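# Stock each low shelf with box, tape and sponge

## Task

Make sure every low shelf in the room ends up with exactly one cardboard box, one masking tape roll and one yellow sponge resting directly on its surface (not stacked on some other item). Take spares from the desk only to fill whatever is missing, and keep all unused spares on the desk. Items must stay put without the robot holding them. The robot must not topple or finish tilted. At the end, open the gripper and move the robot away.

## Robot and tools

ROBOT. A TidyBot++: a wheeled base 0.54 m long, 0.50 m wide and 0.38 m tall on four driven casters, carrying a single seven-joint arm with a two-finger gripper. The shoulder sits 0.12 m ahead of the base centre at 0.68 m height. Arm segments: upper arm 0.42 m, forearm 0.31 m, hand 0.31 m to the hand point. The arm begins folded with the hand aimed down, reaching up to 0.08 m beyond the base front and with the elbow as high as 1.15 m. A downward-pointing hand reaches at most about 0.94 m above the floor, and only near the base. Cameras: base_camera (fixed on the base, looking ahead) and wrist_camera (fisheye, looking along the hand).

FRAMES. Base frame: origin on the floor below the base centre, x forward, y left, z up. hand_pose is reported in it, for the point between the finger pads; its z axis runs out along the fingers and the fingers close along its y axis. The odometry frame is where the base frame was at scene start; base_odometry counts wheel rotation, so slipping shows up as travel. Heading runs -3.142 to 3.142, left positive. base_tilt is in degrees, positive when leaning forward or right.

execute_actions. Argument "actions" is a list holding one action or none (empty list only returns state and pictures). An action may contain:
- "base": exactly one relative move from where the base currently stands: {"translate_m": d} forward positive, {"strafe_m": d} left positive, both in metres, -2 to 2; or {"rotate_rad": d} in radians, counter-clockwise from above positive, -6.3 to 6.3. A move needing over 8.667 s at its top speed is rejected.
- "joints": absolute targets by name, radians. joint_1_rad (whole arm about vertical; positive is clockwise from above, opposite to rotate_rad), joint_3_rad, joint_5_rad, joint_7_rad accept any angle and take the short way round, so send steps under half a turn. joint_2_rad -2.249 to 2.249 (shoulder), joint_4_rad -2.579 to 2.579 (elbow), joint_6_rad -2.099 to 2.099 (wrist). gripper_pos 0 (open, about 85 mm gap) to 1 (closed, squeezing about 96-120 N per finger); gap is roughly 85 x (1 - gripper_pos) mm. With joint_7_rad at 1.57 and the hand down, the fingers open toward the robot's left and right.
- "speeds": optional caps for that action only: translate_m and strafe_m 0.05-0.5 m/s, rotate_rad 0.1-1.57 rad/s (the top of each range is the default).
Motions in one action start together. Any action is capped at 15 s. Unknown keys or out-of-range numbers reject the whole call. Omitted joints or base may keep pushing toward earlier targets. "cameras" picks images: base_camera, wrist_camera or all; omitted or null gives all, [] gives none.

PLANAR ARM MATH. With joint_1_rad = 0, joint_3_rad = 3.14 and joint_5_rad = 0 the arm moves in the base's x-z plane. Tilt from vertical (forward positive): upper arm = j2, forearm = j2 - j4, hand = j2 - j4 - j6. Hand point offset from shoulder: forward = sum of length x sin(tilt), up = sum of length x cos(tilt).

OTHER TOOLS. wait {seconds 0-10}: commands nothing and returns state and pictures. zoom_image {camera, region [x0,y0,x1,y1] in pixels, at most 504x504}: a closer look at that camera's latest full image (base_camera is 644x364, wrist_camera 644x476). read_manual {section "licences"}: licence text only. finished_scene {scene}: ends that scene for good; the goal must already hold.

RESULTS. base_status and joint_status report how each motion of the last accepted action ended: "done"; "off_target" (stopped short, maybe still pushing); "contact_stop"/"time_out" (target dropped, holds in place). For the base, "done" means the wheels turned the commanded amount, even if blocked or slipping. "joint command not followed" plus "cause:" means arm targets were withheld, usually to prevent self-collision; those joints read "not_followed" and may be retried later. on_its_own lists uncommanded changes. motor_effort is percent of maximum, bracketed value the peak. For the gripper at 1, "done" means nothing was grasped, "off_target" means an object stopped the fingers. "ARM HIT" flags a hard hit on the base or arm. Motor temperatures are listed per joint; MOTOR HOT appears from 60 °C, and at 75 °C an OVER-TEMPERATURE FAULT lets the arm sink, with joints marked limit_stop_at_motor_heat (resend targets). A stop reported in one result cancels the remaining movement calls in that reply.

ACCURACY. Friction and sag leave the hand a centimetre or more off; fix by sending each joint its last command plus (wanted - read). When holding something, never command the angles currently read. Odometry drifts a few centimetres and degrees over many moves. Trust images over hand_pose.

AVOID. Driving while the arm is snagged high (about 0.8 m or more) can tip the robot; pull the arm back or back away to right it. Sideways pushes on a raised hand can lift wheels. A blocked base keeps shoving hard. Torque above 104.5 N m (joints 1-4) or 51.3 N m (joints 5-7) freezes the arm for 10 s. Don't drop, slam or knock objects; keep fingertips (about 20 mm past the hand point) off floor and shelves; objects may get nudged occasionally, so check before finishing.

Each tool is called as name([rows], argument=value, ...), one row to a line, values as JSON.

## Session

execute_actions([
  {"joints":{"joint_2_rad":-0.8,"joint_4_rad":-1.9,"joint_6_rad":-0.85}},
])

execute_actions([
  {"joints":{"joint_1_rad":-1.6}},
], cameras=["wrist_camera"])

execute_actions([
  {"joints":{"joint_1_rad":-3.14}},
], cameras=["wrist_camera"])

execute_actions([
  {"joints":{"joint_1_rad":1.6}},
], cameras=["wrist_camera"])

Scene clock: 1.90 s.
Motor temperatures (°C, as the motors report them): [32 34 28 32 36 42 38]
base_odometry: x=+0.000 y=+0.000 heading=+0.000 (m, m, rad; odometry frame)
base_tilt: forward=-0.2 right=+0.6 (deg)
base_status: not commanded
joint_positions: joint_1_rad=-0.014 joint_2_rad=-0.796 joint_3_rad=+3.125 joint_4_rad=-1.922 joint_5_rad=+0.034 joint_6_rad=-0.833 joint_7_rad=+1.620 gripper_pos=+0.000
joint_status: all done
motor_effort: joint_1_rad=+0(0) joint_2_rad=+6(8) joint_3_rad=+0(1) joint_4_rad=+22(22) joint_5_rad=+1(1) joint_6_rad=+9(8) joint_7_rad=+0(1) (%)
hand_pose: x=+0.3899 y=+0.0040 z=+0.9939 quat_wxyz=(+0.028, +0.829, +0.036, +0.557) (m; base frame)
pictures: base_camera, wrist_camera
Images, in order (width x height): base_camera 644x364, wrist_camera 644x476.

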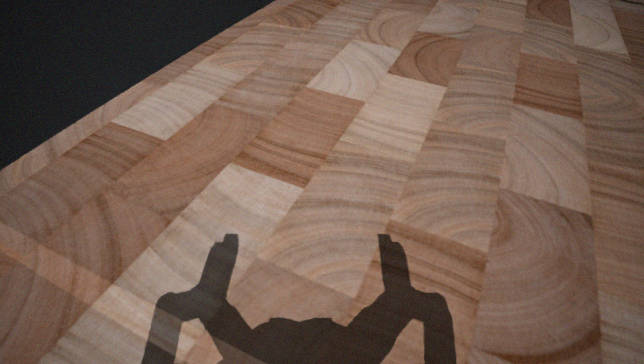

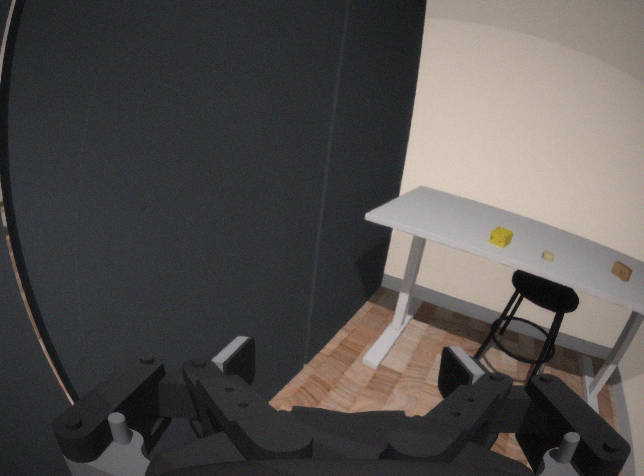

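Scene clock: 4.70 s.
Motor temperatures (°C, as the motors report them): [32 34 28 32 36 42 38]
base_odometry: x=+0.000 y=+0.000 heading=+0.000 (m, m, rad; odometry frame)
base_tilt: forward=-0.2 right=+0.6 (deg)
base_status: not commanded
joint_positions: joint_1_rad=-1.584 joint_2_rad=-0.796 joint_3_rad=+3.125 joint_4_rad=-1.922 joint_5_rad=+0.034 joint_6_rad=-0.833 joint_7_rad=+1.620 gripper_pos=+0.000
joint_status: all done
motor_effort: joint_1_rad=+0(1) joint_2_rad=+6(7) joint_3_rad=+1(0) joint_4_rad=+21(22) joint_5_rad=+1(2) joint_6_rad=+8(9) joint_7_rad=+0(1) (%)
hand_pose: x=+0.1153 y=+0.2709 z=+0.9939 quat_wxyz=(-0.374, +0.561, +0.612, +0.414) (m; base frame)
pictures: wrist_camera
Images, in order (width x height): wrist_camera 644x476.

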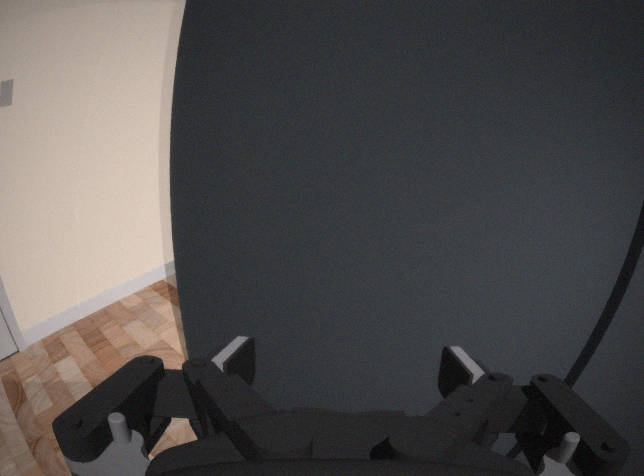

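Scene clock: 7.47 s.
Motor temperatures (°C, as the motors report them): [32 34 28 32 36 42 38]
base_odometry: x=+0.000 y=+0.000 heading=+0.000 (m, m, rad; odometry frame)
base_tilt: forward=-0.2 right=+0.6 (deg)
base_status: not commanded
joint_positions: joint_1_rad=-3.124 joint_2_rad=-0.796 joint_3_rad=+3.125 joint_4_rad=-1.922 joint_5_rad=+0.034 joint_6_rad=-0.833 joint_7_rad=+1.620 gripper_pos=+0.000
joint_status: all done
motor_effort: joint_1_rad=+0(0) joint_2_rad=+6(6) joint_3_rad=+0(1) joint_4_rad=+22(22) joint_5_rad=+1(1) joint_6_rad=+9(9) joint_7_rad=+0(0) (%)
hand_pose: x=-0.1519 y=+0.0046 z=+0.9939 quat_wxyz=(-0.557, -0.023, +0.830, +0.037) (m; base frame)
pictures: wrist_camera
Images, in order (width x height): wrist_camera 644x476.

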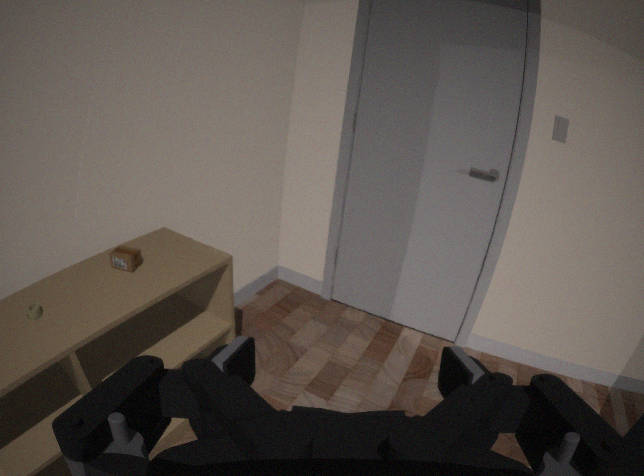

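Scene clock: 10.23 s.
Motor temperatures (°C, as the motors report them): [32 34 28 32 36 42 38]
base_odometry: x=+0.000 y=+0.000 heading=+0.000 (m, m, rad; odometry frame)
base_tilt: forward=-0.2 right=+0.6 (deg)
base_status: not commanded
joint_positions: joint_1_rad=-4.667 joint_2_rad=-0.796 joint_3_rad=+3.125 joint_4_rad=-1.922 joint_5_rad=+0.034 joint_6_rad=-0.833 joint_7_rad=+1.620 gripper_pos=+0.000
joint_status: all done
motor_effort: joint_1_rad=+0(0) joint_2_rad=+6(7) joint_3_rad=+0(1) joint_4_rad=+22(22) joint_5_rad=+1(2) joint_6_rad=+8(8) joint_7_rad=+1(0) (%)
hand_pose: x=+0.1069 y=-0.2707 z=+0.9939 quat_wxyz=(-0.425, -0.595, +0.578, -0.362) (m; base frame)
pictures: wrist_camera
Images, in order (width x height): wrist_camera 644x476.

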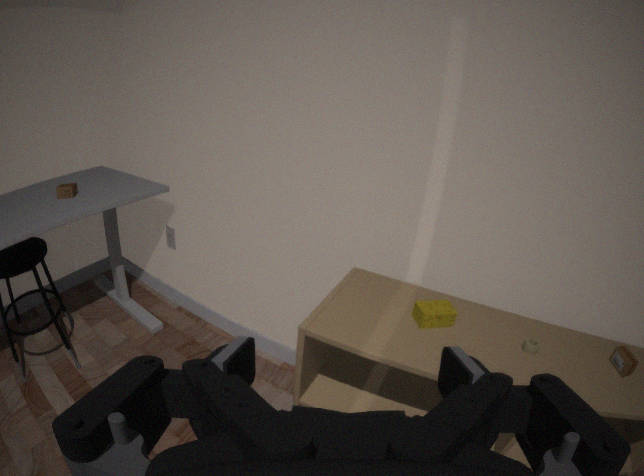

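execute_actions([
  {"base":{"rotate_rad":1.12},"joints":{"joint_1_rad":-6.9}},
])

execute_actions([
  {"base":{"strafe_m":0.9},"joints":{"joint_1_rad":-6.3}},
])

Scene clock: 16.60 s.
Motor temperatures (°C, as the motors report them): [32 34 28 32 36 42 38]
base_odometry: x=+0.000 y=+0.000 heading=+1.119 (m, m, rad; odometry frame)
base_tilt: forward=-0.2 right=+0.6 (deg)
base_status: done
joint_positions: joint_1_rad=-6.884 joint_2_rad=-0.797 joint_3_rad=+3.125 joint_4_rad=-1.922 joint_5_rad=+0.034 joint_6_rad=-0.833 joint_7_rad=+1.620 gripper_pos=+0.000
joint_status: all done
motor_effort: joint_1_rad=+0(1) joint_2_rad=+7(8) joint_3_rad=+1(0) joint_4_rad=+22(22) joint_5_rad=+1(2) joint_6_rad=+9(8) joint_7_rad=+0(1) (%)
hand_pose: x=+0.3422 y=+0.1532 z=+0.9941 quat_wxyz=(+0.134, -0.783, -0.275, -0.542) (m; base frame)
pictures: base_camera, wrist_camera
Images, in order (width x height): base_camera 644x364, wrist_camera 644x476.

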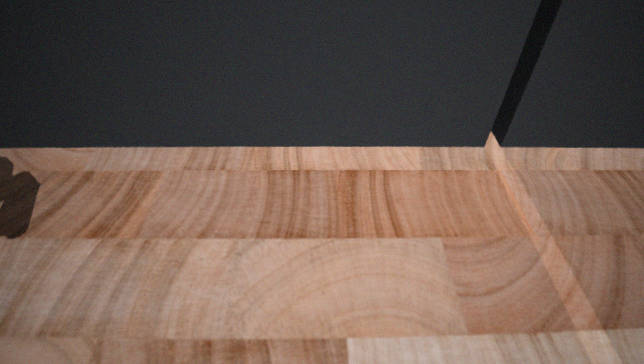

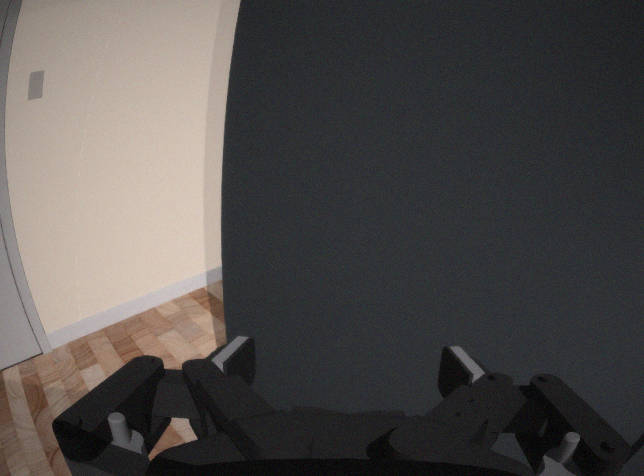

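Scene clock: 19.73 s.
Motor temperatures (°C, as the motors report them): [32 34 28 32 36 42 38]
base_odometry: x=-0.810 y=+0.392 heading=+1.120 (m, m, rad; odometry frame)
base_tilt: forward=-0.2 right=+0.6 (deg)
base_status: done
joint_positions: joint_1_rad=-6.315 joint_2_rad=-0.798 joint_3_rad=+3.125 joint_4_rad=-1.922 joint_5_rad=+0.034 joint_6_rad=-0.833 joint_7_rad=+1.620 gripper_pos=+0.000
joint_status: all done
motor_effort: joint_1_rad=+0(0) joint_2_rad=+7(9) joint_3_rad=+1(2) joint_4_rad=+22(22) joint_5_rad=+1(2) joint_6_rad=+8(9) joint_7_rad=+0(1) (%)
hand_pose: x=+0.3894 y=+0.0089 z=+0.9942 quat_wxyz=(-0.023, -0.828, -0.044, -0.558) (m; base frame)
pictures: base_camera, wrist_camera
Images, in order (width x height): base_camera 644x364, wrist_camera 644x476.

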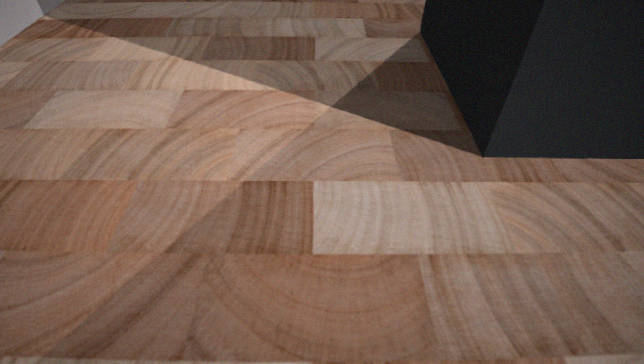

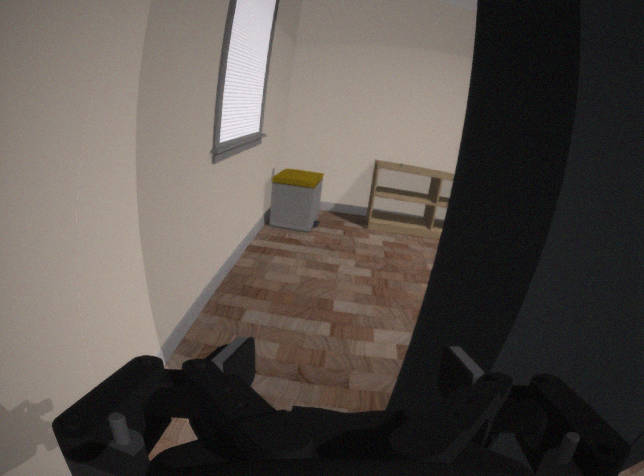

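execute_actions([
  {"base":{"strafe_m":0.21}},
], cameras=["base_camera"])

execute_actions([
  {"base":{"translate_m":1.2},"joints":{"joint_1_rad":-5.5,"joint_5_rad":-0.03}},
], cameras=["wrist_camera"])

zoom_image(camera="wrist_camera", region=[100, 130, 350, 260])

zoom_image(camera="wrist_camera", region=[350, 130, 600, 260])

Scene clock: 25.77 s.
Motor temperatures (°C, as the motors report them): [32 34 28 32 36 42 38]
base_odometry: x=-0.999 y=+0.484 heading=+1.120 (m, m, rad; odometry frame)
base_tilt: forward=-0.2 right=+0.6 (deg)
base_status: done
joint_positions: joint_1_rad=-6.314 joint_2_rad=-0.798 joint_3_rad=+3.123 joint_4_rad=-1.922 joint_5_rad=+0.034 joint_6_rad=-0.833 joint_7_rad=+1.620 gripper_pos=+0.000
joint_status: not commanded
motor_effort: joint_1_rad=+0(1) joint_2_rad=+7(7) joint_3_rad=+1(2) joint_4_rad=+22(22) joint_5_rad=+1(2) joint_6_rad=+8(9) joint_7_rad=+0(1) (%)
hand_pose: x=+0.3894 y=+0.0093 z=+0.9942 quat_wxyz=(-0.024, -0.828, -0.044, -0.558) (m; base frame)
pictures: base_camera
Images, in order (width x height): base_camera 644x364.

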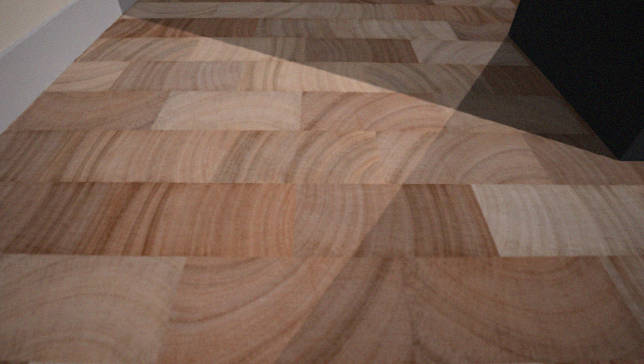

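Scene clock: 29.43 s.
Motor temperatures (°C, as the motors report them): [32 34 28 32 36 42 38]
base_odometry: x=-0.477 y=+1.564 heading=+1.120 (m, m, rad; odometry frame)
base_tilt: forward=-0.2 right=+0.6 (deg)
base_status: done
joint_positions: joint_1_rad=-5.516 joint_2_rad=-0.800 joint_3_rad=+3.123 joint_4_rad=-1.921 joint_5_rad=-0.010 joint_6_rad=-0.833 joint_7_rad=+1.620 gripper_pos=+0.000
joint_status: all done
motor_effort: joint_1_rad=+0(0) joint_2_rad=+7(9) joint_3_rad=+0(1) joint_4_rad=+22(23) joint_5_rad=+0(2) joint_6_rad=+9(9) joint_7_rad=+0(1) (%)
hand_pose: x=+0.3211 y=-0.1792 z=+0.9947 quat_wxyz=(-0.219, -0.779, +0.284, -0.515) (m; base frame)
pictures: wrist_camera
Images, in order (width x height): wrist_camera 644x476.

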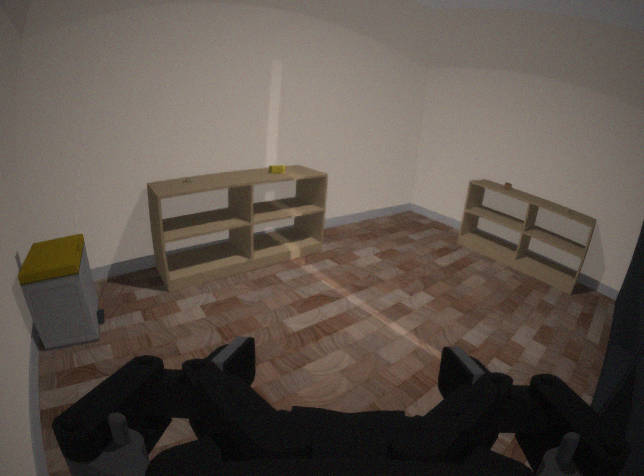

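Region (100, 130, 350, 260) of wrist_camera's 644x476 image, scaled by 2.016; it fills the top 262 rows of this view, and the rest is white.

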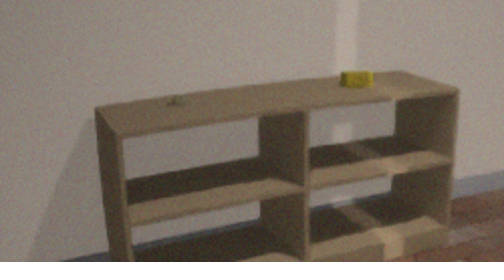

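Region (350, 130, 600, 260) of wrist_camera's 644x476 image, scaled by 2.016; it fills the top 262 rows of this view, and the rest is white.

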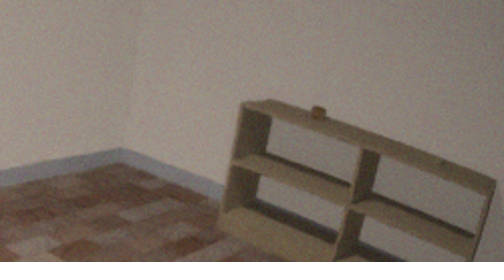

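execute_actions([
  {"base":{"translate_m":-1.18},"joints":{"joint_1_rad":-6.3}},
], cameras=[])

execute_actions([
  {"base":{"rotate_rad":-1.57},"joints":{"joint_6_rad":-1.3,"joint_7_rad":1.55}},
], cameras=[])

execute_actions([
  {"base":{"translate_m":1.65}},
])

Scene clock: 37.13 s.
Motor temperatures (°C, as the motors report them): [32 34 28 32 36 42 38]
base_odometry: x=-0.991 y=+0.502 heading=+1.120 (m, m, rad; odometry frame)
base_tilt: forward=-0.2 right=+0.6 (deg)
base_status: done
joint_positions: joint_1_rad=-6.284 joint_2_rad=-0.801 joint_3_rad=+3.124 joint_4_rad=-1.921 joint_5_rad=-0.011 joint_6_rad=-0.833 joint_7_rad=+1.620 gripper_pos=+0.000
joint_status: all done
motor_effort: joint_1_rad=+0(1) joint_2_rad=+6(10) joint_3_rad=+0(2) joint_4_rad=+22(23) joint_5_rad=+1(0) joint_6_rad=+8(9) joint_7_rad=+0(1) (%)
hand_pose: x=+0.3885 y=+0.0113 z=+0.9954 quat_wxyz=(-0.010, -0.828, -0.028, -0.560) (m; base frame)
pictures: none
No camera images: the call's "cameras" was empty. Leave "cameras" out to get every camera's image.

Scene clock: 39.40 s.
Motor temperatures (°C, as the motors report them): [32 34 28 32 36 42 38]
base_odometry: x=-0.991 y=+0.502 heading=-0.449 (m, m, rad; odometry frame)
base_tilt: forward=-0.2 right=+0.6 (deg)
base_status: done
joint_positions: joint_1_rad=-6.285 joint_2_rad=-0.801 joint_3_rad=+3.124 joint_4_rad=-1.918 joint_5_rad=-0.011 joint_6_rad=-1.295 joint_7_rad=+1.585 gripper_pos=+0.000
joint_status: all done
motor_effort: joint_1_rad=+0(0) joint_2_rad=+8(9) joint_3_rad=+1(3) joint_4_rad=+20(22) joint_5_rad=+1(1) joint_6_rad=+6(7) joint_7_rad=+1(0) (%)
hand_pose: x=+0.3067 y=+0.0098 z=+0.8802 quat_wxyz=(+0.000, -0.934, -0.015, -0.357) (m; base frame)
pictures: none
No camera images: the call's "cameras" was empty. Leave "cameras" out to get every camera's image.

Scene clock: 44.07 s.
Motor temperatures (°C, as the motors report them): [32 34 28 32 36 42 38]
base_odometry: x=+0.495 y=-0.216 heading=-0.450 (m, m, rad; odometry frame)
base_tilt: forward=-0.2 right=+0.6 (deg)
base_status: done
joint_positions: joint_1_rad=-6.285 joint_2_rad=-0.799 joint_3_rad=+3.124 joint_4_rad=-1.918 joint_5_rad=-0.011 joint_6_rad=-1.295 joint_7_rad=+1.585 gripper_pos=+0.000
joint_status: not commanded
motor_effort: joint_1_rad=+0(0) joint_2_rad=+8(11) joint_3_rad=+0(0) joint_4_rad=+20(21) joint_5_rad=+1(1) joint_6_rad=+6(7) joint_7_rad=+0(1) (%)
hand_pose: x=+0.3070 y=+0.0098 z=+0.8799 quat_wxyz=(+0.000, -0.934, -0.015, -0.356) (m; base frame)
pictures: base_camera, wrist_camera
Images, in order (width x height): base_camera 644x364, wrist_camera 644x476.

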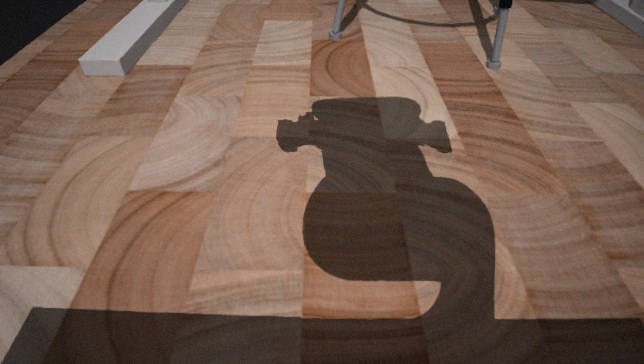

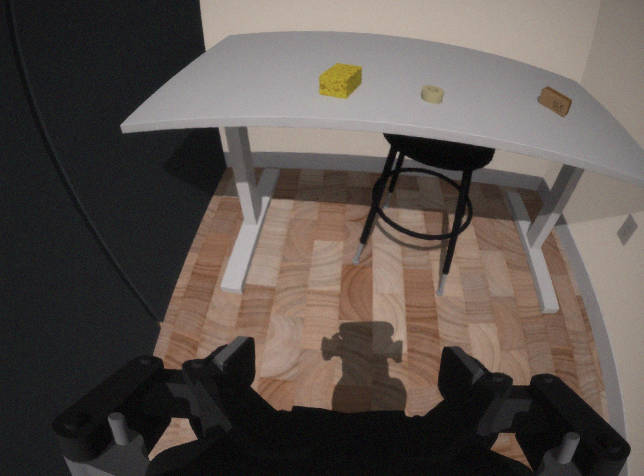

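execute_actions([
  {"base":{"translate_m":0.39},"speeds":{"translate_m":0.2},"joints":{"joint_1_rad":-6.24,"joint_2_rad":0.39,"joint_4_rad":-0.79,"joint_6_rad":-1.97}},
])

Scene clock: 49.90 s.
Motor temperatures (°C, as the motors report them): [32 34 28 32 36 42 38]
base_odometry: x=+0.846 y=-0.386 heading=-0.450 (m, m, rad; odometry frame)
base_tilt: forward=-0.2 right=+0.6 (deg)
base_status: done
joint_positions: joint_1_rad=-6.259 joint_2_rad=+0.395 joint_3_rad=+3.124 joint_4_rad=-0.817 joint_5_rad=-0.011 joint_6_rad=-1.939 joint_7_rad=+1.585 gripper_pos=+0.000
joint_status: all done
motor_effort: joint_1_rad=+0(0) joint_2_rad=-30(33) joint_3_rad=+0(0) joint_4_rad=+17(21) joint_5_rad=+0(1) joint_6_rad=+0(8) joint_7_rad=+0(1) (%)
hand_pose: x=+0.5720 y=-0.0003 z=+0.8693 quat_wxyz=(+0.009, -1.000, -0.005, +0.005) (m; base frame)
pictures: base_camera, wrist_camera
Images, in order (width x height): base_camera 644x364, wrist_camera 644x476.

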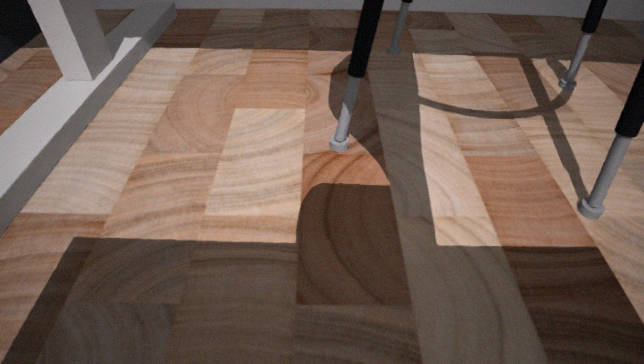

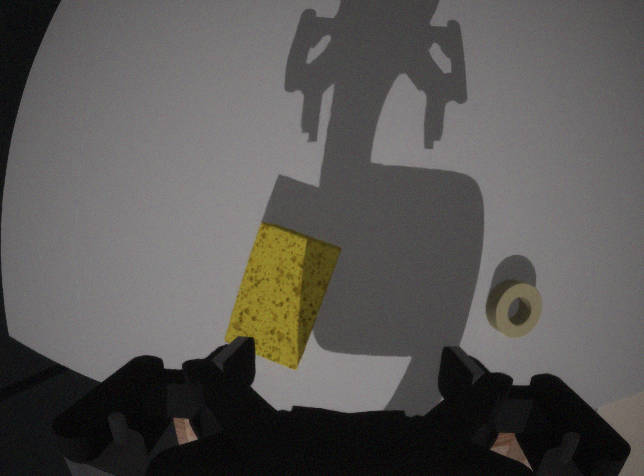

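execute_actions([
  {"joints":{"joint_1_rad":-6.37,"joint_7_rad":1.155}},
], cameras=["wrist_camera"])

execute_actions([
  {"joints":{"joint_2_rad":0.345,"joint_4_rad":-1.25,"joint_6_rad":-1.51}},
], cameras=["wrist_camera"])

Scene clock: 53.77 s.
Motor temperatures (°C, as the motors report them): [32 34 28 32 36 42 38]
base_odometry: x=+0.846 y=-0.386 heading=-0.450 (m, m, rad; odometry frame)
base_tilt: forward=-0.2 right=+0.6 (deg)
base_status: not commanded
joint_positions: joint_1_rad=-6.364 joint_2_rad=+0.395 joint_3_rad=+3.124 joint_4_rad=-0.817 joint_5_rad=-0.011 joint_6_rad=-1.939 joint_7_rad=+1.184 gripper_pos=+0.000
joint_status: all done
motor_effort: joint_1_rad=+0(2) joint_2_rad=-29(30) joint_3_rad=+0(2) joint_4_rad=+17(17) joint_5_rad=+1(1) joint_6_rad=+0(0) joint_7_rad=+0(0) (%)
hand_pose: x=+0.5695 y=+0.0474 z=+0.8693 quat_wxyz=(+0.007, -0.990, +0.142, +0.007) (m; base frame)
pictures: wrist_camera
Images, in order (width x height): wrist_camera 644x476.

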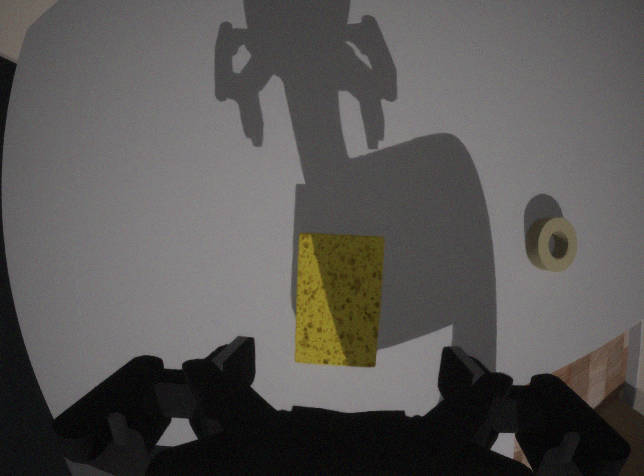

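Scene clock: 55.60 s.
Motor temperatures (°C, as the motors report them): [32 34 28 32 36 42 38]
base_odometry: x=+0.846 y=-0.386 heading=-0.450 (m, m, rad; odometry frame)
base_tilt: forward=-0.2 right=+0.6 (deg)
base_status: not commanded
joint_positions: joint_1_rad=-6.364 joint_2_rad=+0.358 joint_3_rad=+3.124 joint_4_rad=-1.226 joint_5_rad=-0.011 joint_6_rad=-1.539 joint_7_rad=+1.184 gripper_pos=+0.000
joint_status: all done
motor_effort: joint_1_rad=+0(0) joint_2_rad=-29(31) joint_3_rad=-1(0) joint_4_rad=+18(19) joint_5_rad=+1(1) joint_6_rad=+0(1) joint_7_rad=+1(1) (%)
hand_pose: x=+0.5839 y=+0.0499 z=+0.7608 quat_wxyz=(+0.011, -0.989, +0.144, -0.007) (m; base frame)
pictures: wrist_camera
Images, in order (width x height): wrist_camera 644x476.

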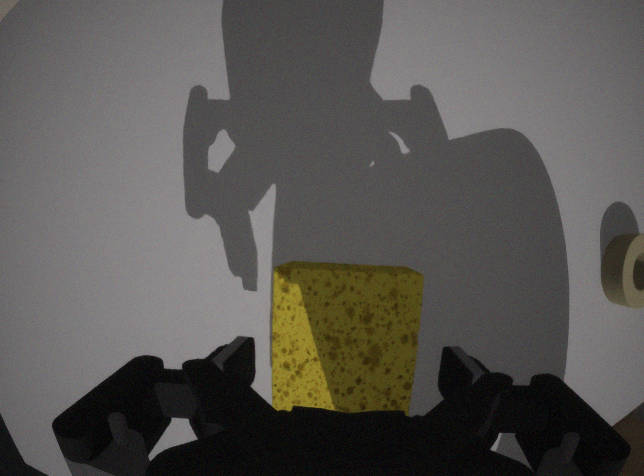

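execute_actions([
  {"joints":{"joint_4_rad":-1.28,"gripper_pos":1}},
], cameras=[])

execute_actions([
  {"joints":{"joint_1_rad":-6.27,"joint_2_rad":-0.1,"joint_4_rad":-1.3,"joint_6_rad":-1.7}},
], cameras=["wrist_camera"])

execute_actions([
  {"base":{"translate_m":-2.0},"joints":{"joint_2_rad":-0.8,"joint_4_rad":-1.9,"joint_6_rad":-0.95,"joint_7_rad":1.6}},
], cameras=[])

execute_actions([
  {"base":{"rotate_rad":1.6}},
])

Scene clock: 61.60 s.
Motor temperatures (°C, as the motors report them): [32 34 28 32 36 42 38]
base_odometry: x=+0.846 y=-0.386 heading=-0.450 (m, m, rad; odometry frame)
base_tilt: forward=-0.2 right=+0.6 (deg)
base_status: not commanded
joint_positions: joint_1_rad=-6.364 joint_2_rad=+0.344 joint_3_rad=+3.124 joint_4_rad=-1.260 joint_5_rad=-0.011 joint_6_rad=-1.536 joint_7_rad=+1.184 gripper_pos=+0.402
joint_status: gripper_pos off_target (ended at +0.402, target +1.000); the others done
motor_effort: joint_1_rad=+0(0) joint_2_rad=-29(30) joint_3_rad=-1(0) joint_4_rad=+18(20) joint_5_rad=+1(1) joint_6_rad=+0(2) joint_7_rad=+0(0) (%)
hand_pose: x=+0.5729 y=+0.0489 z=+0.7565 quat_wxyz=(+0.009, -0.990, +0.144, +0.001) (m; base frame)
pictures: none
No camera images: the call's "cameras" was empty. Leave "cameras" out to get every camera's image.

Scene clock: 63.37 s.
Motor temperatures (°C, as the motors report them): [32 34 28 32 36 42 38]
base_odometry: x=+0.846 y=-0.386 heading=-0.450 (m, m, rad; odometry frame)
base_tilt: forward=-0.2 right=+0.6 (deg)
base_status: not commanded
joint_positions: joint_1_rad=-6.288 joint_2_rad=-0.104 joint_3_rad=+3.124 joint_4_rad=-1.272 joint_5_rad=-0.011 joint_6_rad=-1.673 joint_7_rad=+1.184 gripper_pos=+0.402
joint_status: all done
motor_effort: joint_1_rad=+0(1) joint_2_rad=-13(32) joint_3_rad=-1(0) joint_4_rad=+19(20) joint_5_rad=+1(1) joint_6_rad=+3(2) joint_7_rad=+1(1) (%)
hand_pose: x=+0.4565 y=+0.0129 z=+0.9261 quat_wxyz=(+0.035, -0.973, +0.178, -0.146) (m; base frame)
pictures: wrist_camera
Images, in order (width x height): wrist_camera 644x476.

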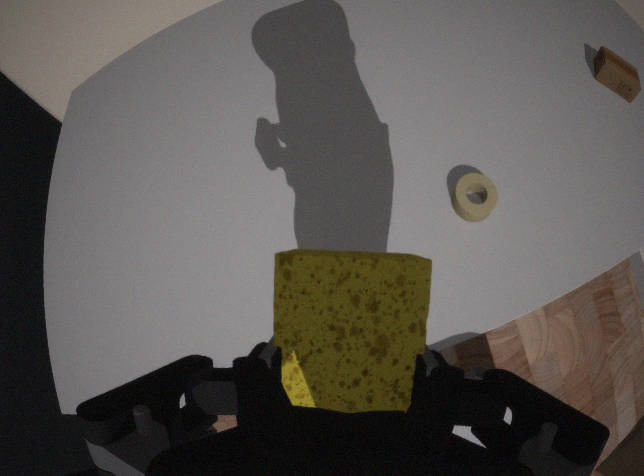

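Scene clock: 68.80 s.
Motor temperatures (°C, as the motors report them): [32 34 28 32 36 42 38]
base_odometry: x=-0.954 y=+0.486 heading=-0.450 (m, m, rad; odometry frame)
base_tilt: forward=-0.2 right=+0.6 (deg)
base_status: done
joint_positions: joint_1_rad=-6.287 joint_2_rad=-0.801 joint_3_rad=+3.124 joint_4_rad=-1.874 joint_5_rad=-0.012 joint_6_rad=-0.979 joint_7_rad=+1.564 gripper_pos=+0.402
joint_status: all done
motor_effort: joint_1_rad=+0(0) joint_2_rad=+7(18) joint_3_rad=+0(0) joint_4_rad=+21(22) joint_5_rad=+1(1) joint_6_rad=+8(9) joint_7_rad=+1(1) (%)
hand_pose: x=+0.3686 y=+0.0122 z=+0.9803 quat_wxyz=(+0.007, -0.855, -0.007, -0.518) (m; base frame)
pictures: none
No camera images: the call's "cameras" was empty. Leave "cameras" out to get every camera's image.

Scene clock: 71.10 s.
Motor temperatures (°C, as the motors report them): [32 34 28 32 36 42 38]
base_odometry: x=-0.955 y=+0.486 heading=+1.148 (m, m, rad; odometry frame)
base_tilt: forward=-0.2 right=+0.6 (deg)
base_status: done
joint_positions: joint_1_rad=-6.286 joint_2_rad=-0.801 joint_3_rad=+3.124 joint_4_rad=-1.874 joint_5_rad=-0.012 joint_6_rad=-0.979 joint_7_rad=+1.564 gripper_pos=+0.402
joint_status: not commanded
motor_effort: joint_1_rad=+0(0) joint_2_rad=+7(8) joint_3_rad=+1(1) joint_4_rad=+21(22) joint_5_rad=+1(1) joint_6_rad=+8(8) joint_7_rad=+1(0) (%)
hand_pose: x=+0.3687 y=+0.0118 z=+0.9802 quat_wxyz=(+0.006, -0.855, -0.006, -0.518) (m; base frame)
pictures: base_camera, wrist_camera
Images, in order (width x height): base_camera 644x364, wrist_camera 644x476.

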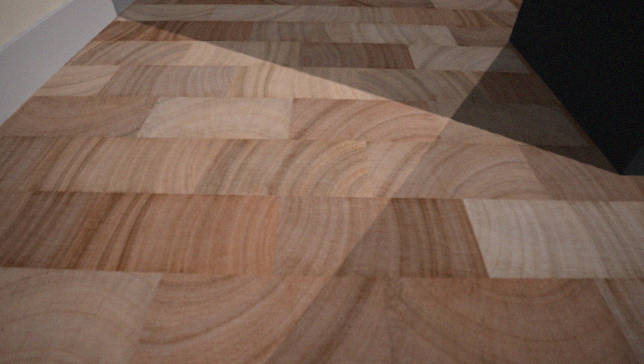

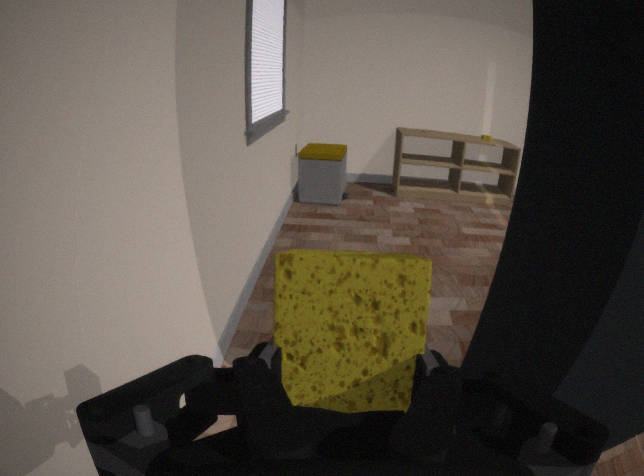

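execute_actions([
  {"base":{"translate_m":1.75}},
], cameras=[])

execute_actions([
  {"base":{"rotate_rad":-1.55}},
], cameras=["wrist_camera"])

execute_actions([
  {"base":{"translate_m":1.7}},
])

Scene clock: 78.53 s.
Motor temperatures (°C, as the motors report them): [32 34 28 32 36 42 38]
base_odometry: x=-0.238 y=+2.083 heading=+1.149 (m, m, rad; odometry frame)
base_tilt: forward=-0.2 right=+0.6 (deg)
base_status: done
joint_positions: joint_1_rad=-6.286 joint_2_rad=-0.799 joint_3_rad=+3.124 joint_4_rad=-1.876 joint_5_rad=-0.012 joint_6_rad=-0.978 joint_7_rad=+1.564 gripper_pos=+0.402
joint_status: not commanded
motor_effort: joint_1_rad=+0(0) joint_2_rad=+8(11) joint_3_rad=+1(1) joint_4_rad=+21(22) joint_5_rad=+1(1) joint_6_rad=+8(8) joint_7_rad=+1(0) (%)
hand_pose: x=+0.3697 y=+0.0118 z=+0.9789 quat_wxyz=(+0.006, -0.856, -0.006, -0.517) (m; base frame)
pictures: none
No camera images: the call's "cameras" was empty. Leave "cameras" out to get every camera's image.

Scene clock: 80.80 s.
Motor temperatures (°C, as the motors report them): [32 34 28 32 36 42 38]
base_odometry: x=-0.238 y=+2.083 heading=-0.400 (m, m, rad; odometry frame)
base_tilt: forward=-0.2 right=+0.6 (deg)
base_status: done
joint_positions: joint_1_rad=-6.284 joint_2_rad=-0.799 joint_3_rad=+3.124 joint_4_rad=-1.876 joint_5_rad=-0.012 joint_6_rad=-0.978 joint_7_rad=+1.564 gripper_pos=+0.402
joint_status: not commanded
motor_effort: joint_1_rad=+0(1) joint_2_rad=+7(7) joint_3_rad=+1(1) joint_4_rad=+21(22) joint_5_rad=+1(1) joint_6_rad=+8(8) joint_7_rad=+1(0) (%)
hand_pose: x=+0.3697 y=+0.0115 z=+0.9789 quat_wxyz=(+0.006, -0.856, -0.005, -0.517) (m; base frame)
pictures: wrist_camera
Images, in order (width x height): wrist_camera 644x476.

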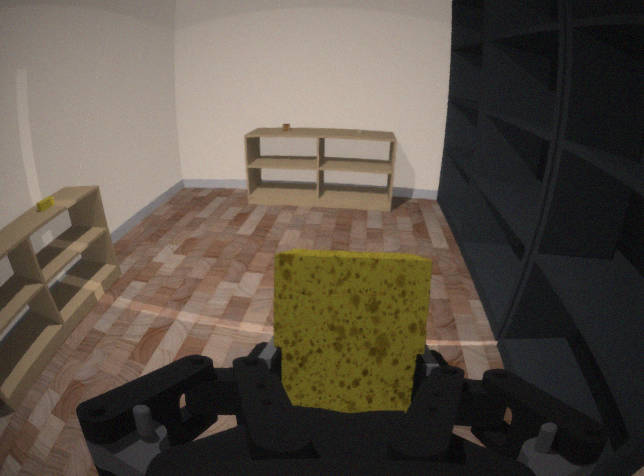

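Scene clock: 85.57 s.
Motor temperatures (°C, as the motors report them): [32 34 28 32 36 42 38]
base_odometry: x=+1.327 y=+1.419 heading=-0.400 (m, m, rad; odometry frame)
base_tilt: forward=-0.2 right=+0.6 (deg)
base_status: done
joint_positions: joint_1_rad=-6.284 joint_2_rad=-0.798 joint_3_rad=+3.124 joint_4_rad=-1.878 joint_5_rad=-0.012 joint_6_rad=-0.977 joint_7_rad=+1.564 gripper_pos=+0.402
joint_status: not commanded
motor_effort: joint_1_rad=+0(0) joint_2_rad=+7(11) joint_3_rad=+0(1) joint_4_rad=+21(22) joint_5_rad=+1(1) joint_6_rad=+8(9) joint_7_rad=+0(1) (%)
hand_pose: x=+0.3700 y=+0.0115 z=+0.9784 quat_wxyz=(+0.006, -0.856, -0.005, -0.516) (m; base frame)
pictures: base_camera, wrist_camera
Images, in order (width x height): base_camera 644x364, wrist_camera 644x476.

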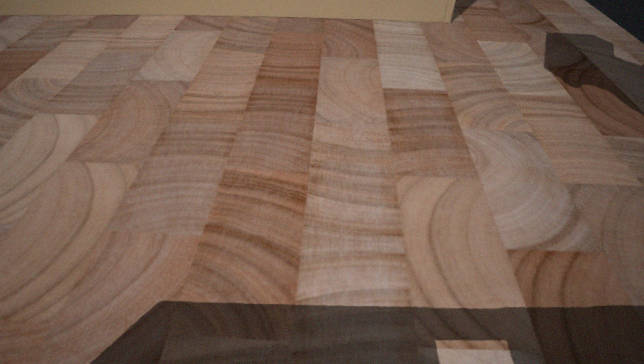

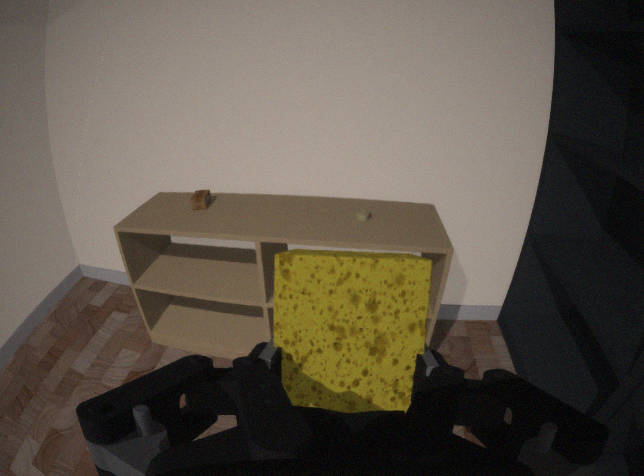

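execute_actions([
  {"base":{"translate_m":0.8},"joints":{"joint_1_rad":-6.62,"joint_2_rad":-0.1,"joint_4_rad":-1.3,"joint_6_rad":-1.5}},
])

execute_actions([
  {"joints":{"joint_2_rad":0.255,"joint_4_rad":-1.68,"joint_6_rad":-1.19}},
], cameras=["wrist_camera"])

execute_actions([
  {"joints":{"joint_2_rad":0.285,"joint_4_rad":-1.735,"joint_6_rad":-1.11}},
], cameras=[])

execute_actions([
  {"joints":{"joint_2_rad":0.30,"joint_4_rad":-1.76,"joint_6_rad":-1.07}},
], cameras=["wrist_camera"])

Scene clock: 93.50 s.
Motor temperatures (°C, as the motors report them): [32 34 28 32 36 42 38]
base_odometry: x=+2.064 y=+1.107 heading=-0.401 (m, m, rad; odometry frame)
base_tilt: forward=-0.2 right=+0.6 (deg)
base_status: done
joint_positions: joint_1_rad=-6.603 joint_2_rad=-0.098 joint_3_rad=+3.124 joint_4_rad=-1.328 joint_5_rad=-0.012 joint_6_rad=-1.470 joint_7_rad=+1.564 gripper_pos=+0.403
joint_status: all done
motor_effort: joint_1_rad=+0(1) joint_2_rad=-14(17) joint_3_rad=-1(1) joint_4_rad=+20(21) joint_5_rad=+1(0) joint_6_rad=+4(9) joint_7_rad=+1(1) (%)
hand_pose: x=+0.4834 y=+0.1335 z=+0.9242 quat_wxyz=(+0.043, -0.962, -0.161, -0.215) (m; base frame)
pictures: base_camera, wrist_camera
Images, in order (width x height): base_camera 644x364, wrist_camera 644x476.

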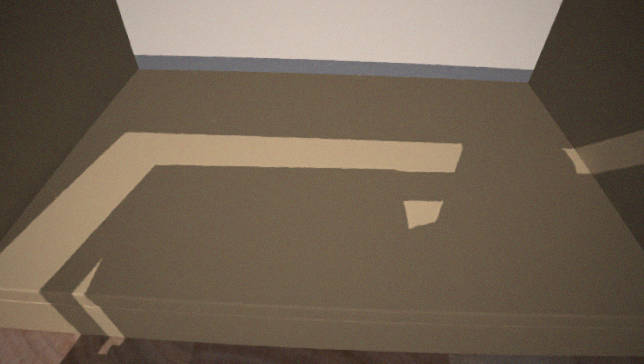

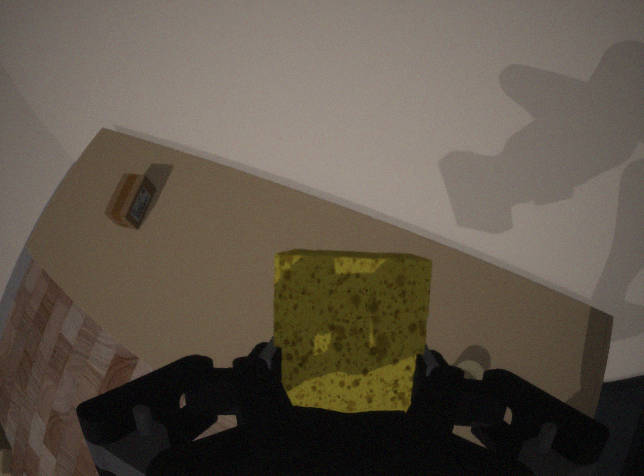

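Scene clock: 95.20 s.
Motor temperatures (°C, as the motors report them): [32 34 28 32 36 42 38]
base_odometry: x=+2.064 y=+1.107 heading=-0.401 (m, m, rad; odometry frame)
base_tilt: forward=-0.2 right=+0.6 (deg)
base_status: not commanded
joint_positions: joint_1_rad=-6.603 joint_2_rad=+0.260 joint_3_rad=+3.124 joint_4_rad=-1.662 joint_5_rad=-0.012 joint_6_rad=-1.220 joint_7_rad=+1.564 gripper_pos=+0.403
joint_status: all done
motor_effort: joint_1_rad=+0(0) joint_2_rad=-25(29) joint_3_rad=+0(0) joint_4_rad=+17(20) joint_5_rad=+1(1) joint_6_rad=+0(4) joint_7_rad=+0(1) (%)
hand_pose: x=+0.4979 y=+0.1378 z=+0.6692 quat_wxyz=(+0.008, -0.987, -0.162, +0.001) (m; base frame)
pictures: wrist_camera
Images, in order (width x height): wrist_camera 644x476.

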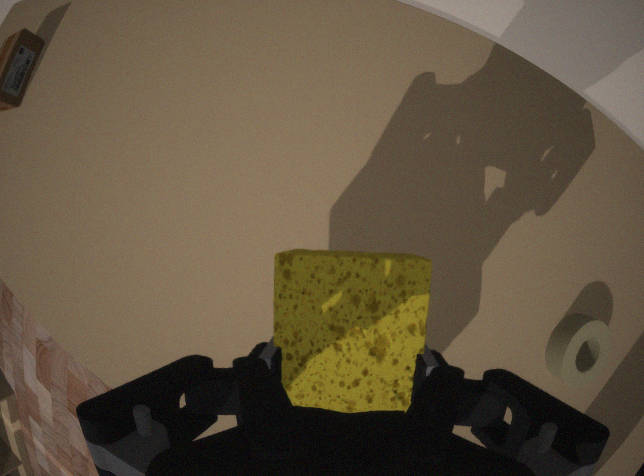

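Scene clock: 96.03 s.
Motor temperatures (°C, as the motors report them): [32 34 28 32 36 42 38]
base_odometry: x=+2.064 y=+1.107 heading=-0.401 (m, m, rad; odometry frame)
base_tilt: forward=-0.2 right=+0.6 (deg)
base_status: not commanded
joint_positions: joint_1_rad=-6.603 joint_2_rad=+0.280 joint_3_rad=+3.124 joint_4_rad=-1.713 joint_5_rad=-0.012 joint_6_rad=-1.137 joint_7_rad=+1.564 gripper_pos=+0.403
joint_status: all done
motor_effort: joint_1_rad=+0(0) joint_2_rad=-25(27) joint_3_rad=+0(0) joint_4_rad=+16(18) joint_5_rad=+1(1) joint_6_rad=+0(0) joint_7_rad=+1(1) (%)
hand_pose: x=+0.5010 y=+0.1388 z=+0.6463 quat_wxyz=(+0.009, -0.987, -0.161, -0.005) (m; base frame)
pictures: none
No camera images: the call's "cameras" was empty. Leave "cameras" out to get every camera's image.

Scene clock: 96.67 s.
Motor temperatures (°C, as the motors report them): [32 34 28 32 36 42 38]
base_odometry: x=+2.064 y=+1.107 heading=-0.401 (m, m, rad; odometry frame)
base_tilt: forward=-0.2 right=+0.6 (deg)
base_status: not commanded
joint_positions: joint_1_rad=-6.603 joint_2_rad=+0.274 joint_3_rad=+3.124 joint_4_rad=-1.724 joint_5_rad=-0.012 joint_6_rad=-1.115 joint_7_rad=+1.564 gripper_pos=+0.403
joint_status: all done
motor_effort: joint_1_rad=+0(0) joint_2_rad=-21(25) joint_3_rad=-1(1) joint_4_rad=+15(16) joint_5_rad=+1(1) joint_6_rad=+3(4) joint_7_rad=+1(1) (%)
hand_pose: x=+0.5031 y=+0.1395 z=+0.6455 quat_wxyz=(+0.010, -0.987, -0.161, -0.013) (m; base frame)
pictures: wrist_camera
Images, in order (width x height): wrist_camera 644x476.

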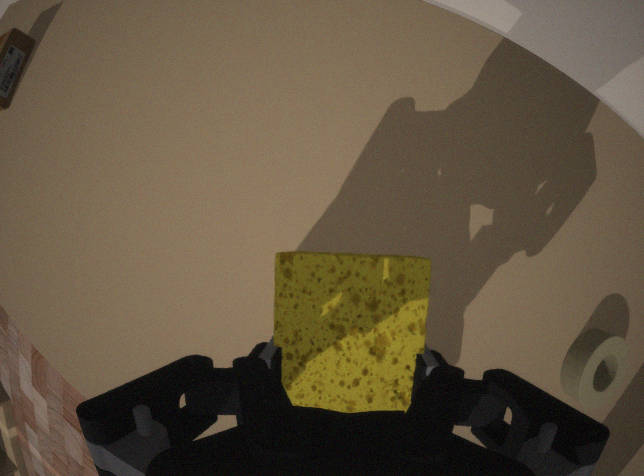

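execute_actions([
  {"joints":{"joint_2_rad":0.27,"joint_4_rad":-1.72,"joint_6_rad":-1.115,"gripper_pos":0}},
], cameras=[])

execute_actions([
  {"joints":{"joint_2_rad":-0.1,"joint_4_rad":-1.5,"joint_6_rad":-1.6}},
], cameras=["wrist_camera"])

execute_actions([
  {"base":{"translate_m":-2.0},"joints":{"joint_1_rad":-6.27,"joint_2_rad":-0.8,"joint_4_rad":-1.9,"joint_6_rad":-1.1}},
], cameras=[])

execute_actions([
  {"base":{"translate_m":-0.5}},
], cameras=[])

execute_actions([
  {"base":{"rotate_rad":-1.59}},
])

Scene clock: 103.00 s.
Motor temperatures (°C, as the motors report them): [32 34 28 32 36 42 38]
base_odometry: x=+2.064 y=+1.107 heading=-0.401 (m, m, rad; odometry frame)
base_tilt: forward=-0.2 right=+0.6 (deg)
base_status: not commanded
joint_positions: joint_1_rad=-6.603 joint_2_rad=+0.271 joint_3_rad=+3.124 joint_4_rad=-1.723 joint_5_rad=-0.012 joint_6_rad=-1.115 joint_7_rad=+1.564 gripper_pos=+0.000
joint_status: all done
motor_effort: joint_1_rad=+0(0) joint_2_rad=-25(26) joint_3_rad=-1(1) joint_4_rad=+17(16) joint_5_rad=+1(0) joint_6_rad=+0(2) joint_7_rad=+0(0) (%)
hand_pose: x=+0.5036 y=+0.1397 z=+0.6472 quat_wxyz=(+0.011, -0.987, -0.161, -0.015) (m; base frame)
pictures: none
No camera images: the call's "cameras" was empty. Leave "cameras" out to get every camera's image.

Scene clock: 104.67 s.
Motor temperatures (°C, as the motors report them): [32 34 28 32 36 42 38]
base_odometry: x=+2.064 y=+1.107 heading=-0.401 (m, m, rad; odometry frame)
base_tilt: forward=-0.2 right=+0.6 (deg)
base_status: not commanded
joint_positions: joint_1_rad=-6.603 joint_2_rad=-0.104 joint_3_rad=+3.124 joint_4_rad=-1.524 joint_5_rad=-0.012 joint_6_rad=-1.575 joint_7_rad=+1.564 gripper_pos=+0.000
joint_status: all done
motor_effort: joint_1_rad=+0(0) joint_2_rad=-14(27) joint_3_rad=-1(1) joint_4_rad=+19(19) joint_5_rad=+1(1) joint_6_rad=+1(2) joint_7_rad=+0(1) (%)
hand_pose: x=+0.4120 y=+0.1084 z=+0.8396 quat_wxyz=(+0.018, -0.984, -0.164, -0.071) (m; base frame)
pictures: wrist_camera
Images, in order (width x height): wrist_camera 644x476.

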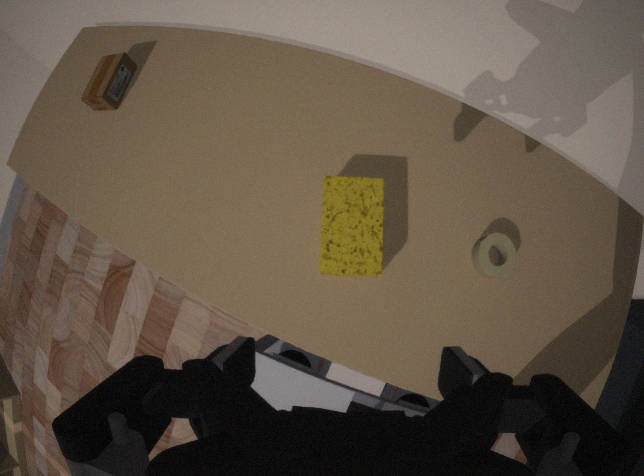

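Scene clock: 110.03 s.
Motor temperatures (°C, as the motors report them): [32 34 28 32 36 42 38]
base_odometry: x=+0.223 y=+1.889 heading=-0.401 (m, m, rad; odometry frame)
base_tilt: forward=-0.2 right=+0.6 (deg)
base_status: done
joint_positions: joint_1_rad=-6.288 joint_2_rad=-0.801 joint_3_rad=+3.124 joint_4_rad=-1.872 joint_5_rad=-0.013 joint_6_rad=-1.130 joint_7_rad=+1.564 gripper_pos=+0.000
joint_status: all done
motor_effort: joint_1_rad=+0(1) joint_2_rad=+7(18) joint_3_rad=+0(1) joint_4_rad=+21(22) joint_5_rad=+1(2) joint_6_rad=+8(7) joint_7_rad=+0(0) (%)
hand_pose: x=+0.3439 y=+0.0118 z=+0.9416 quat_wxyz=(+0.006, -0.891, -0.007, -0.453) (m; base frame)
pictures: none
No camera images: the call's "cameras" was empty. Leave "cameras" out to get every camera's image.

Scene clock: 112.33 s.
Motor temperatures (°C, as the motors report them): [32 34 28 32 36 42 38]
base_odometry: x=-0.238 y=+2.084 heading=-0.402 (m, m, rad; odometry frame)
base_tilt: forward=-0.2 right=+0.6 (deg)
base_status: done
joint_positions: joint_1_rad=-6.288 joint_2_rad=-0.805 joint_3_rad=+3.124 joint_4_rad=-1.874 joint_5_rad=-0.013 joint_6_rad=-1.128 joint_7_rad=+1.564 gripper_pos=+0.000
joint_status: not commanded
motor_effort: joint_1_rad=+0(0) joint_2_rad=+8(11) joint_3_rad=+0(1) joint_4_rad=+20(21) joint_5_rad=+1(1) joint_6_rad=+8(8) joint_7_rad=+0(1) (%)
hand_pose: x=+0.3432 y=+0.0118 z=+0.9418 quat_wxyz=(+0.006, -0.891, -0.007, -0.455) (m; base frame)
pictures: none
No camera images: the call's "cameras" was empty. Leave "cameras" out to get every camera's image.

Scene clock: 114.63 s.
Motor temperatures (°C, as the motors report them): [32 34 28 32 36 42 38]
base_odometry: x=-0.238 y=+2.084 heading=-1.991 (m, m, rad; odometry frame)
base_tilt: forward=-0.2 right=+0.6 (deg)
base_status: done
joint_positions: joint_1_rad=-6.285 joint_2_rad=-0.805 joint_3_rad=+3.124 joint_4_rad=-1.875 joint_5_rad=-0.013 joint_6_rad=-1.128 joint_7_rad=+1.564 gripper_pos=+0.000
joint_status: not commanded
motor_effort: joint_1_rad=+0(1) joint_2_rad=+8(8) joint_3_rad=+1(1) joint_4_rad=+20(21) joint_5_rad=+1(2) joint_6_rad=+7(8) joint_7_rad=+1(0) (%)
hand_pose: x=+0.3432 y=+0.0113 z=+0.9418 quat_wxyz=(+0.005, -0.891, -0.006, -0.455) (m; base frame)
pictures: base_camera, wrist_camera
Images, in order (width x height): base_camera 644x364, wrist_camera 644x476.

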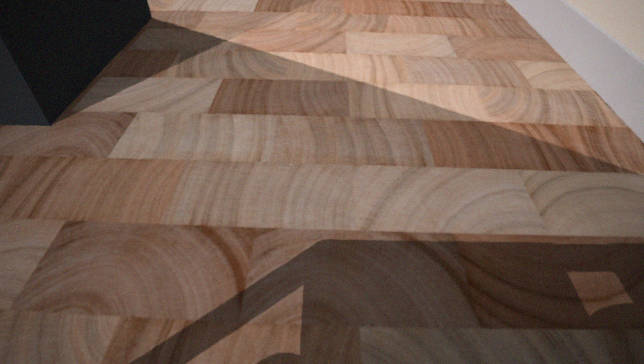

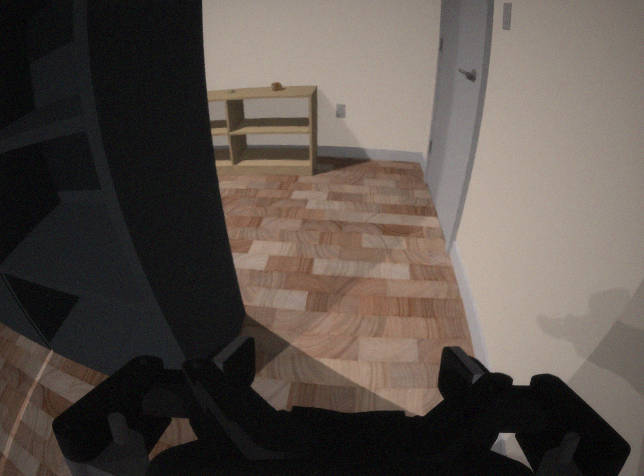

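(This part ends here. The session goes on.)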